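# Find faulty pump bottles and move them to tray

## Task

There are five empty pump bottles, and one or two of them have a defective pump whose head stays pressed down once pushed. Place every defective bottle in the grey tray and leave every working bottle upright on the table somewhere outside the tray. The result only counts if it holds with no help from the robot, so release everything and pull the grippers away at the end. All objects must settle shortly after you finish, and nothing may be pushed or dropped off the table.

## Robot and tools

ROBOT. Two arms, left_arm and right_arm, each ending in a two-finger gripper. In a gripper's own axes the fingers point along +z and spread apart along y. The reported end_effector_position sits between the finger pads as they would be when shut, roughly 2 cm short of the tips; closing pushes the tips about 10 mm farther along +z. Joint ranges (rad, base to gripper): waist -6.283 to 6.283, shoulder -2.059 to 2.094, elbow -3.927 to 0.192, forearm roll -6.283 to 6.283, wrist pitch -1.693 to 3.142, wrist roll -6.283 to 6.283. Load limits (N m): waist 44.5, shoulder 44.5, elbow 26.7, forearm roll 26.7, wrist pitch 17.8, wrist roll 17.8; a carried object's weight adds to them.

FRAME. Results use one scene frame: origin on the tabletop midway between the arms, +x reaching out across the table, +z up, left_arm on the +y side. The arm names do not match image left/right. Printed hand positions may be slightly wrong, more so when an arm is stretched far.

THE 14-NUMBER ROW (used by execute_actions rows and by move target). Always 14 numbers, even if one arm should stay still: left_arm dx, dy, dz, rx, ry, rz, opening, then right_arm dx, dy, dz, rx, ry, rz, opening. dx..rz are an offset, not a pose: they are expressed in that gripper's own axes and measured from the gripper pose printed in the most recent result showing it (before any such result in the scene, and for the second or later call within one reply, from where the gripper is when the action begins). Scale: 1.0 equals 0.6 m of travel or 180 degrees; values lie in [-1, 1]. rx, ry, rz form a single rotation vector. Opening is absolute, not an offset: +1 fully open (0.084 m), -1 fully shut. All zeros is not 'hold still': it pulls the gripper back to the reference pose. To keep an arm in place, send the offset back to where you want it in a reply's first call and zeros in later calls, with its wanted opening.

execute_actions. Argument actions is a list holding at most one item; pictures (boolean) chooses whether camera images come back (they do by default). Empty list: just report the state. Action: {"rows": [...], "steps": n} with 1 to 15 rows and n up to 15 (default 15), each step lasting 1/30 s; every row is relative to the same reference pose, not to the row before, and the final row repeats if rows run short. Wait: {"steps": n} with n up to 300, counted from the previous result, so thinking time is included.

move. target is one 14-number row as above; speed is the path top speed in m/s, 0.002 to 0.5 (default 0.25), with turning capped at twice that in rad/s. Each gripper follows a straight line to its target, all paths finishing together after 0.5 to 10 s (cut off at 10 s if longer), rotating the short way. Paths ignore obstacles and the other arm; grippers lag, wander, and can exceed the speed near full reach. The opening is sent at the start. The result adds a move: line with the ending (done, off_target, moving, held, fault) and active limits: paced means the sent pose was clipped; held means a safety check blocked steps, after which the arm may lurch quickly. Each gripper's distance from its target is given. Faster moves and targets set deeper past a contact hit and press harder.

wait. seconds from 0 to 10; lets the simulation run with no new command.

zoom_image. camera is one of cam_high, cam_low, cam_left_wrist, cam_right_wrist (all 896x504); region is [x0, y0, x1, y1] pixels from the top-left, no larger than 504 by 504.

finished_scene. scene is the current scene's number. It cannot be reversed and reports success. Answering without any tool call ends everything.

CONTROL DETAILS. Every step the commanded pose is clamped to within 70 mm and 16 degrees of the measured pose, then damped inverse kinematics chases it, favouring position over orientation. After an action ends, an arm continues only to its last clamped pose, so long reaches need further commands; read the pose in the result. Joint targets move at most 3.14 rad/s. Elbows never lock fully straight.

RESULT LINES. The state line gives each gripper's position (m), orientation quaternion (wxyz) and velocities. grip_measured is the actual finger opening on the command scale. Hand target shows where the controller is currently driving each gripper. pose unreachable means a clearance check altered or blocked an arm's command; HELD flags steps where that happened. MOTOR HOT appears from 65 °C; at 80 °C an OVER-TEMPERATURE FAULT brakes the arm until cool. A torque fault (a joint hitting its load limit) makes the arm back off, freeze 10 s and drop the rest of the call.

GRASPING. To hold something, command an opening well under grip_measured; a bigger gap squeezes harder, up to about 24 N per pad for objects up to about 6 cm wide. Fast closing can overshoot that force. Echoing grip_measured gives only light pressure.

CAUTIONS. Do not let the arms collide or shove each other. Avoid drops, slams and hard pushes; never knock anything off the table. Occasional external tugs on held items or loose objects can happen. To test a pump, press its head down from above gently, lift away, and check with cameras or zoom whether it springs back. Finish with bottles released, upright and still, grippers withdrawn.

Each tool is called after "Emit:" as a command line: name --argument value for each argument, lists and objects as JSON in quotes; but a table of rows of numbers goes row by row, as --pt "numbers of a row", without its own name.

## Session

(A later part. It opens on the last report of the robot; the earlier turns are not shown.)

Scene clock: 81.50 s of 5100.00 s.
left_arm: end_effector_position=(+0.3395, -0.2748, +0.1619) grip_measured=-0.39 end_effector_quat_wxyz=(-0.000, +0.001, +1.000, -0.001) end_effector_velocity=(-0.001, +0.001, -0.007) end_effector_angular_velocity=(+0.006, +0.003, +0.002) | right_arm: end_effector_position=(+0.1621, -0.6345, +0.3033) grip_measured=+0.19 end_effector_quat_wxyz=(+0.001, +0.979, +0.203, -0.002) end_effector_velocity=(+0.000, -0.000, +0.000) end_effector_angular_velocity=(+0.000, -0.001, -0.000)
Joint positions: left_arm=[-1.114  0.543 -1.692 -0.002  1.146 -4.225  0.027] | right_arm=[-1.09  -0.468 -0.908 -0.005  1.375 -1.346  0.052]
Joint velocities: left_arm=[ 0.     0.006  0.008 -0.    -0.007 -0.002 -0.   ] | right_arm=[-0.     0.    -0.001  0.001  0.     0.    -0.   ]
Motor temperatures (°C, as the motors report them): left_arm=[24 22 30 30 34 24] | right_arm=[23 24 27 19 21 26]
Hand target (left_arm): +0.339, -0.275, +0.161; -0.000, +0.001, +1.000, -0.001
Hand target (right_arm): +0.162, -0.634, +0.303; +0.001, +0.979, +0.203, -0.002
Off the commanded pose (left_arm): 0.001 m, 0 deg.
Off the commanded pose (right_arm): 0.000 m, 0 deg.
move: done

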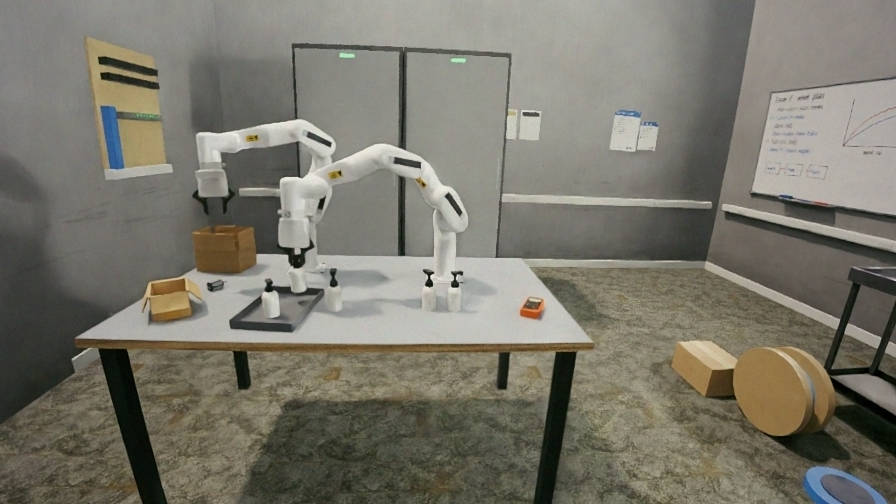

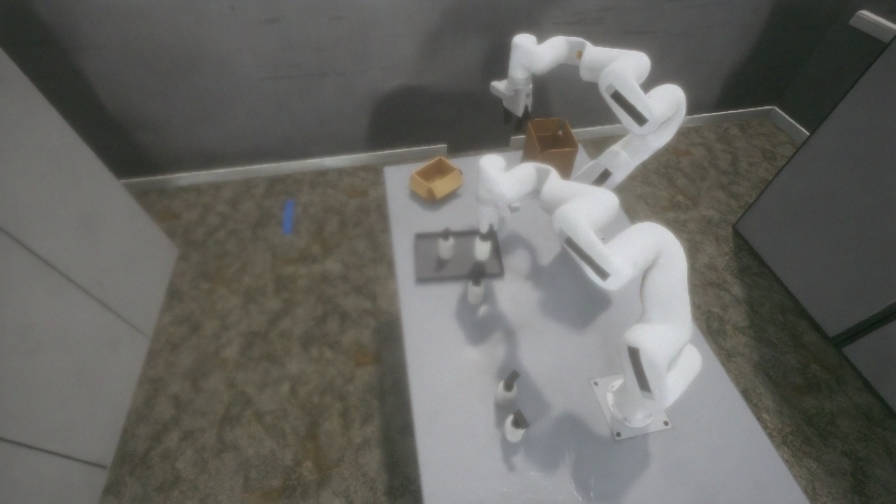

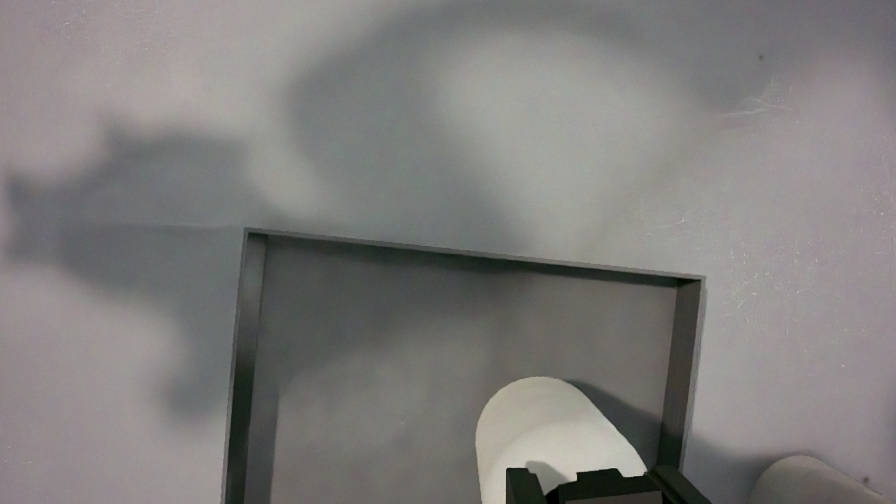

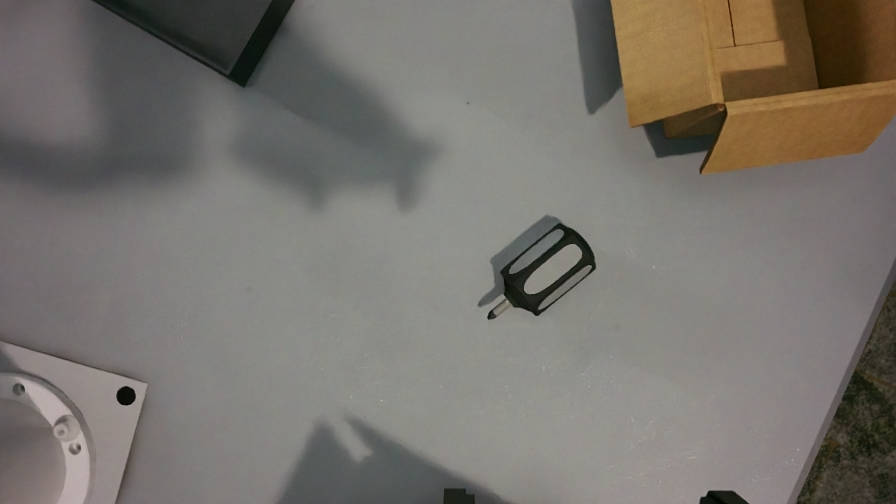

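Emit:
move --target '[0,0,0.075,0,0,0,-0.8,0,0,0,0,0,0,0.2]' --speed 0.045

Emit:
move --target '[0,0,0,0,0,0,0.2,0,0,0,0,0,0,0.2]'

Emit:
move --target '[0,0,-0.15,0,0,0,0.2,0,0,0,0,0,0,0.2]'

Emit:
move --target '[0.15,0.5,-0.12,0,0,0,0.2,0,0,0,0,0,0,0.2]' --speed 0.4

Scene clock: 88.37 s of 5100.00 s.
left_arm: end_effector_position=(+0.3395, -0.2752, +0.1173) grip_measured=-0.39 end_effector_quat_wxyz=(-0.000, +0.001, +1.000, -0.002) end_effector_velocity=(+0.001, -0.000, -0.001) end_effector_angular_velocity=(-0.002, -0.002, +0.001) | right_arm: end_effector_position=(+0.1621, -0.6345, +0.3033) grip_measured=+0.19 end_effector_quat_wxyz=(+0.001, +0.979, +0.203, -0.002) end_effector_velocity=(-0.000, +0.000, -0.000) end_effector_angular_velocity=(+0.001, +0.000, +0.000)
Joint positions: left_arm=[-1.114  0.588 -1.631 -0.002  1.041 -4.225  0.027] | right_arm=[-1.09  -0.468 -0.908 -0.005  1.375 -1.346  0.052]
Joint velocities: left_arm=[ 0.001  0.002  0.002  0.    -0.006 -0.     0.   ] | right_arm=[ 0.    -0.     0.001  0.     0.     0.    -0.   ]
Motor temperatures (°C, as the motors report them): left_arm=[24 23 30 30 34 24] | right_arm=[23 24 27 19 21 26]
Hand target (left_arm): +0.339, -0.275, +0.117; -0.000, +0.001, +1.000, -0.001
Hand target (right_arm): +0.162, -0.634, +0.303; +0.001, +0.979, +0.203, -0.002
Off the commanded pose (left_arm): 0.001 m, 0 deg.
Off the commanded pose (right_arm): 0.000 m, 0 deg.
After step 90, 2.50 s passed at rest.
move: done

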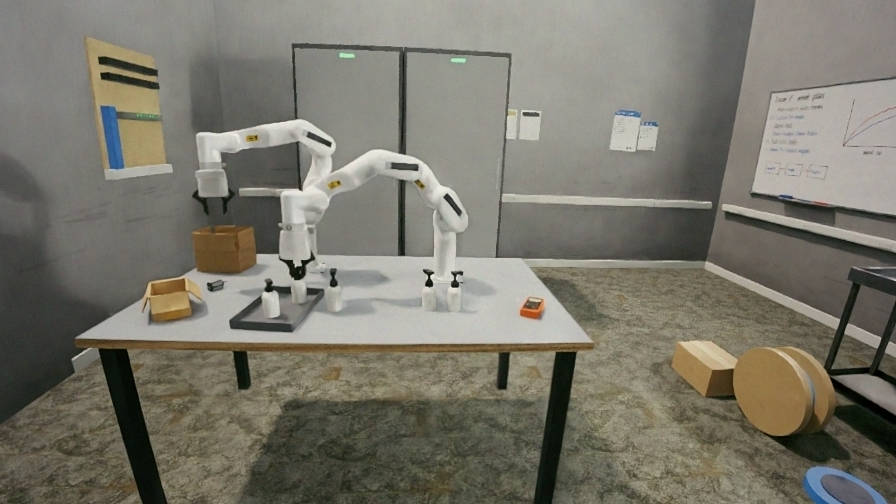

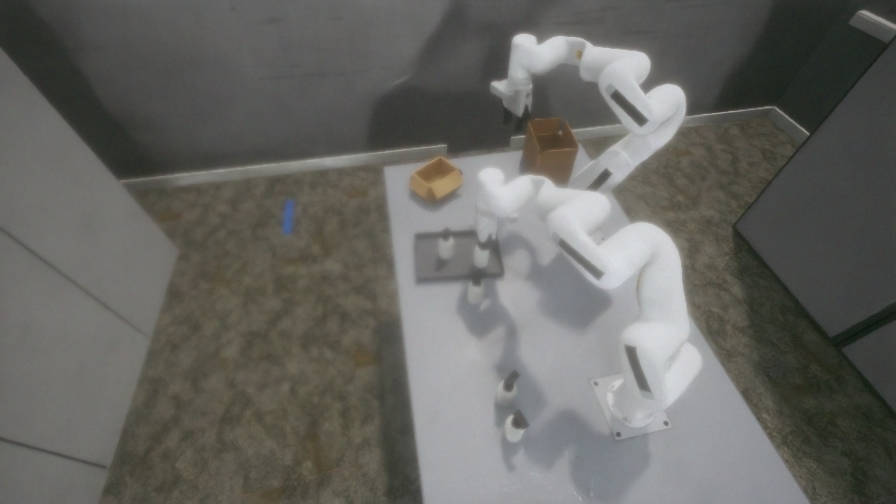

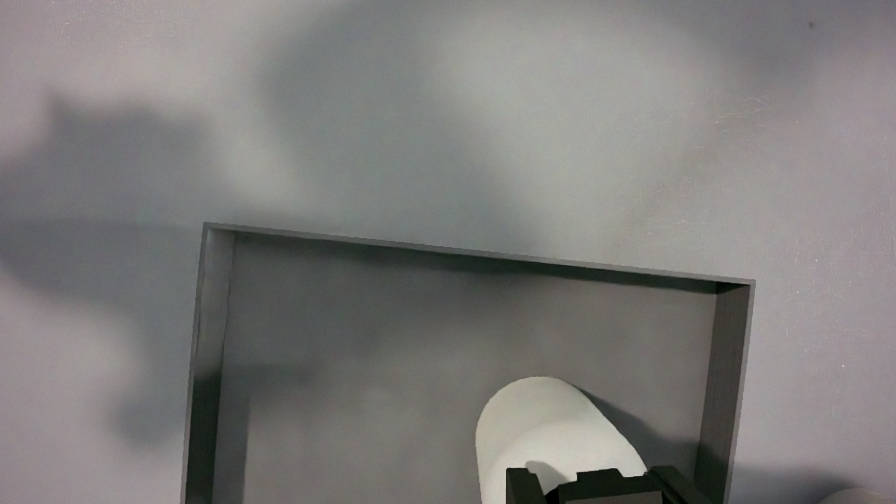

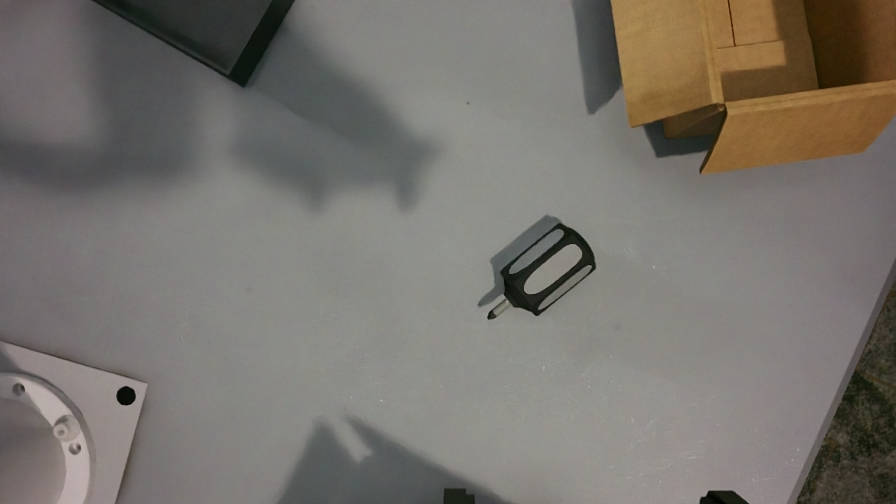

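Scene clock: 88.87 s of 5100.00 s.
left_arm: end_effector_position=(+0.3395, -0.2752, +0.1173) grip_measured=+0.19 end_effector_quat_wxyz=(-0.000, +0.001, +1.000, -0.002) end_effector_velocity=(-0.000, -0.000, +0.000) end_effector_angular_velocity=(+0.000, -0.000, +0.000) | right_arm: end_effector_position=(+0.1621, -0.6345, +0.3033) grip_measured=+0.19 end_effector_quat_wxyz=(+0.001, +0.979, +0.203, -0.002) end_effector_velocity=(-0.000, -0.000, -0.000) end_effector_angular_velocity=(-0.001, +0.000, -0.000)
Joint positions: left_arm=[-1.114  0.588 -1.631 -0.002  1.041 -4.225  0.052] | right_arm=[-1.09  -0.468 -0.908 -0.005  1.375 -1.346  0.052]
Joint velocities: left_arm=[-0.    -0.     0.     0.     0.    -0.001  0.   ] | right_arm=[-0.    -0.     0.001 -0.001 -0.001  0.    -0.   ]
Motor temperatures (°C, as the motors report them): left_arm=[24 23 30 30 34 24] | right_arm=[23 24 27 19 21 26]
Hand target (left_arm): +0.340, -0.275, +0.117; -0.000, +0.001, +1.000, -0.002
Hand target (right_arm): +0.162, -0.634, +0.303; +0.001, +0.979, +0.203, -0.002
Off the commanded pose (left_arm): 0.000 m, 0 deg.
Off the commanded pose (right_arm): 0.000 m, 0 deg.
move: done

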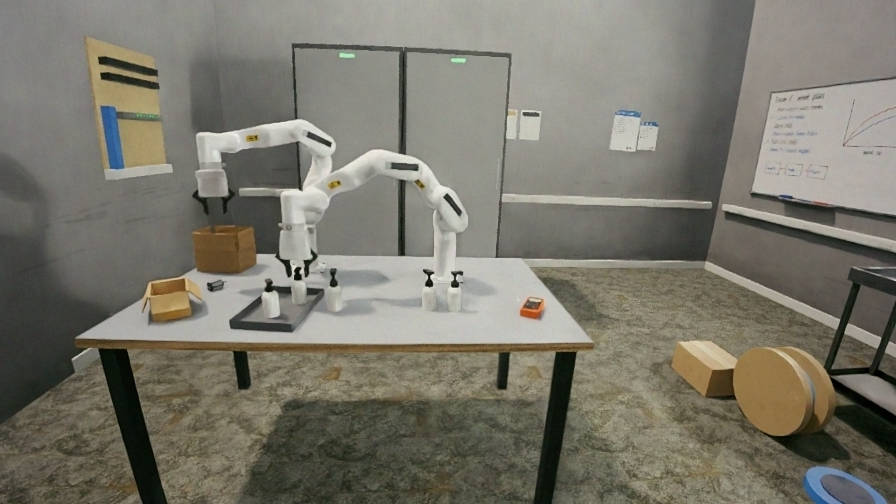

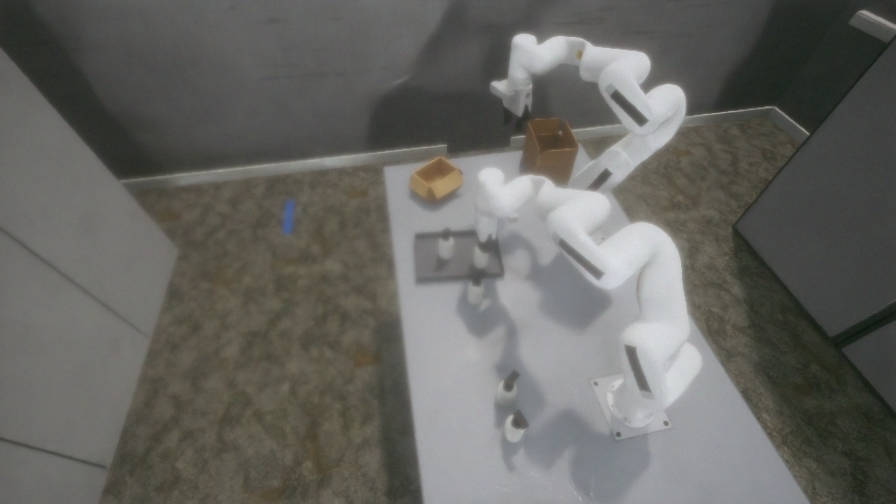

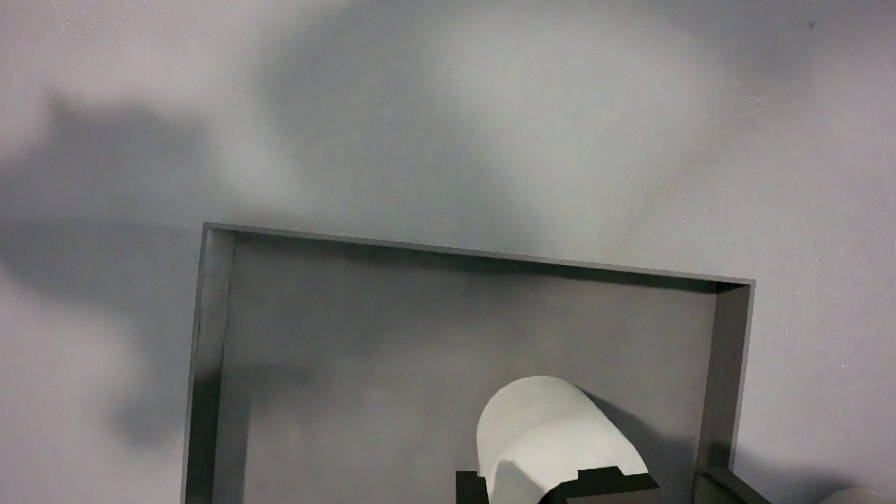

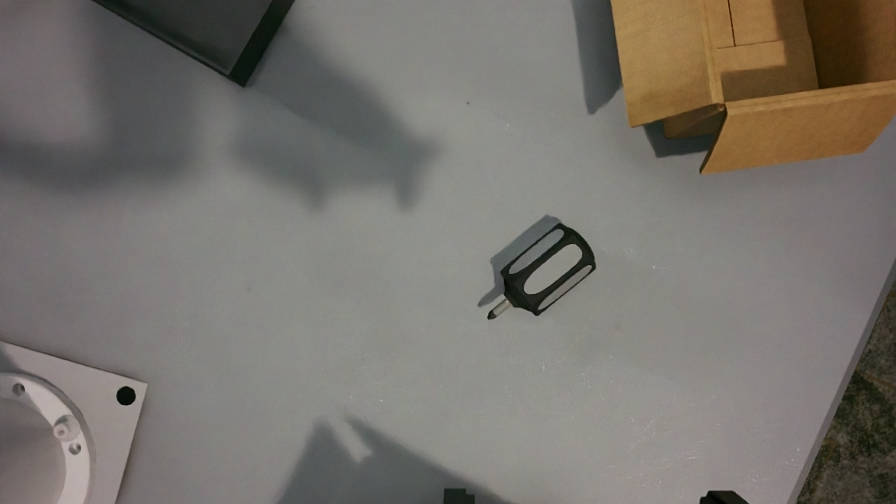

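Scene clock: 89.93 s of 5100.00 s.
left_arm: end_effector_position=(+0.3396, -0.2746, +0.2070) grip_measured=+0.19 end_effector_quat_wxyz=(-0.000, +0.001, +1.000, -0.001) end_effector_velocity=(-0.001, -0.001, +0.002) end_effector_angular_velocity=(-0.002, -0.001, -0.001) | right_arm: end_effector_position=(+0.1621, -0.6345, +0.3033) grip_measured=+0.19 end_effector_quat_wxyz=(+0.001, +0.979, +0.203, -0.002) end_effector_velocity=(+0.000, -0.000, +0.000) end_effector_angular_velocity=(-0.000, -0.000, +0.000)
Joint positions: left_arm=[-1.114  0.516 -1.779 -0.002  1.261 -4.225  0.052] | right_arm=[-1.09  -0.468 -0.908 -0.005  1.375 -1.346  0.052]
Joint velocities: left_arm=[-0.002 -0.001 -0.005 -0.     0.004 -0.001 -0.   ] | right_arm=[ 0.     0.    -0.001 -0.     0.001 -0.     0.   ]
Motor temperatures (°C, as the motors report them): left_arm=[24 23 30 30 34 24] | right_arm=[23 24 27 19 21 26]
Hand target (left_arm): +0.340, -0.275, +0.207; -0.000, +0.001, +1.000, -0.002
Hand target (right_arm): +0.162, -0.634, +0.303; +0.001, +0.979, +0.203, -0.002
Off the commanded pose (left_arm): 0.000 m, 0 deg.
Off the commanded pose (right_arm): 0.000 m, 0 deg.
move: done

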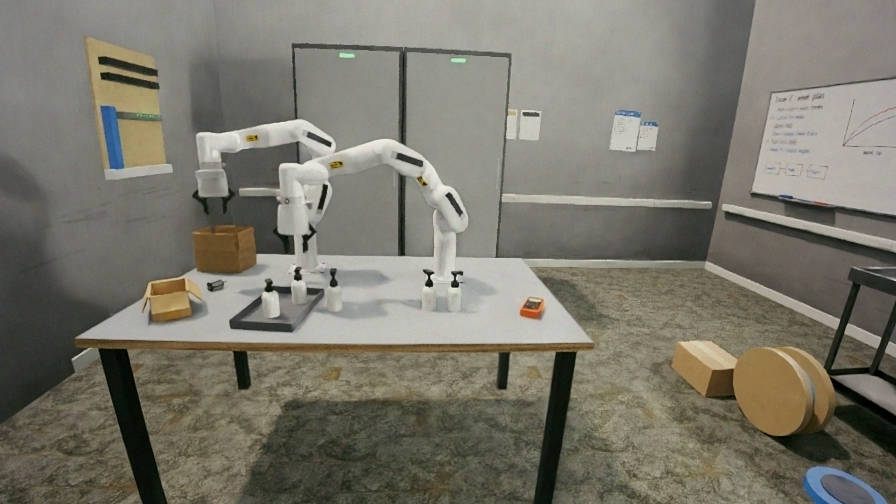

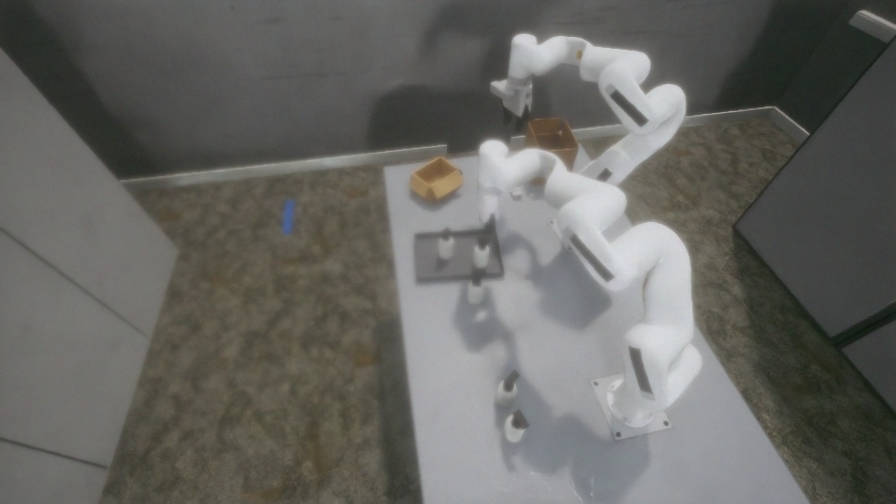

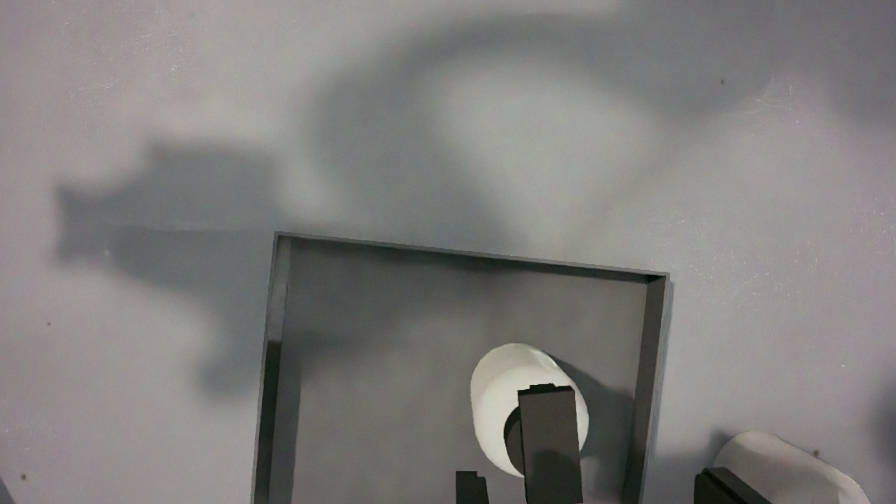

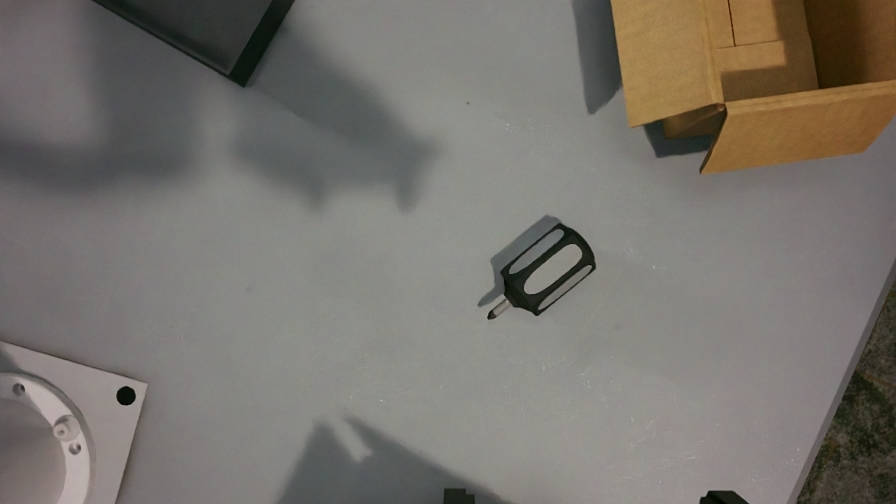

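Scene clock: 91.73 s of 5100.00 s.
left_arm: end_effector_position=(+0.2504, +0.0259, +0.2770) grip_measured=+0.19 end_effector_quat_wxyz=(-0.001, +0.001, +1.000, -0.001) end_effector_velocity=(+0.000, +0.002, +0.001) end_effector_angular_velocity=(-0.000, -0.000, +0.001) | right_arm: end_effector_position=(+0.1621, -0.6345, +0.3033) grip_measured=+0.19 end_effector_quat_wxyz=(+0.001, +0.979, +0.203, -0.002) end_effector_velocity=(-0.000, +0.000, -0.000) end_effector_angular_velocity=(+0.002, +0.000, -0.000)
Joint positions: left_arm=[-0.915 -0.595 -0.741 -0.002  1.336 -4.026  0.052] | right_arm=[-1.09  -0.468 -0.908 -0.005  1.375 -1.346  0.052]
Joint velocities: left_arm=[ 0.004 -0.006  0.002 -0.     0.004  0.003  0.   ] | right_arm=[-0.    -0.     0.001  0.001  0.001  0.     0.   ]
Motor temperatures (°C, as the motors report them): left_arm=[24 23 30 30 34 24] | right_arm=[23 24 27 19 21 26]
Hand target (left_arm): +0.250, +0.026, +0.277; -0.000, +0.001, +1.000, -0.001
Hand target (right_arm): +0.162, -0.634, +0.303; +0.001, +0.979, +0.203, -0.002
Off the commanded pose (left_arm): 0.001 m, 0 deg.
Off the commanded pose (right_arm): 0.000 m, 0 deg.
move: done; limits=paced

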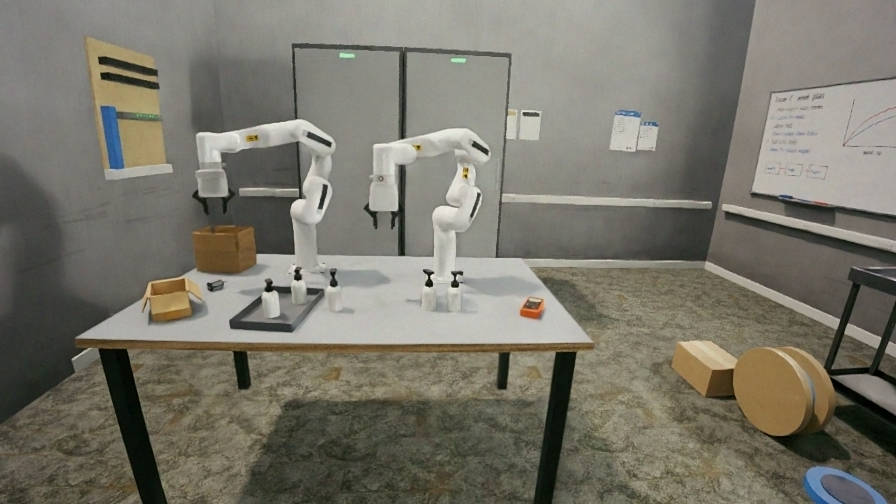

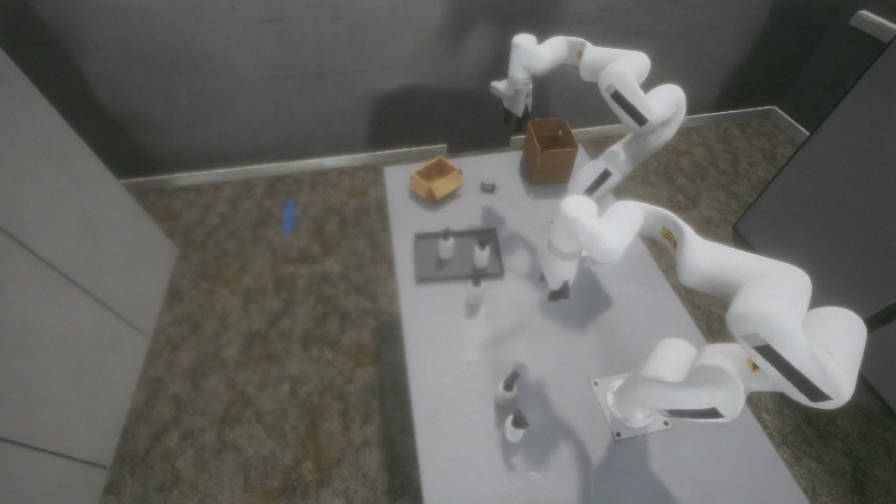

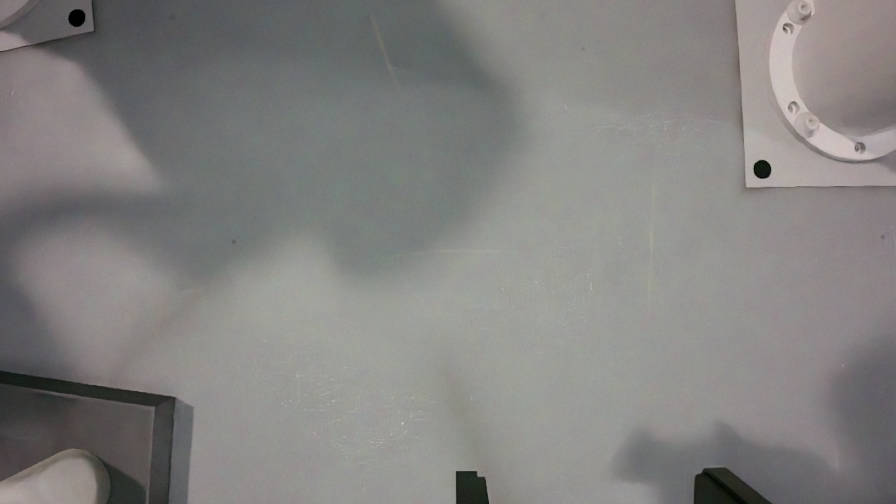

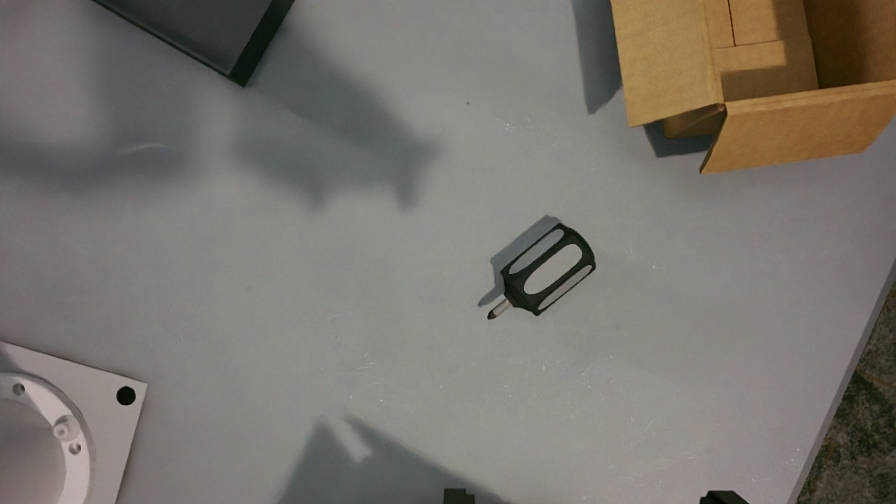

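Emit:
finished_scene --scene 2

The scene is finished: the task was done.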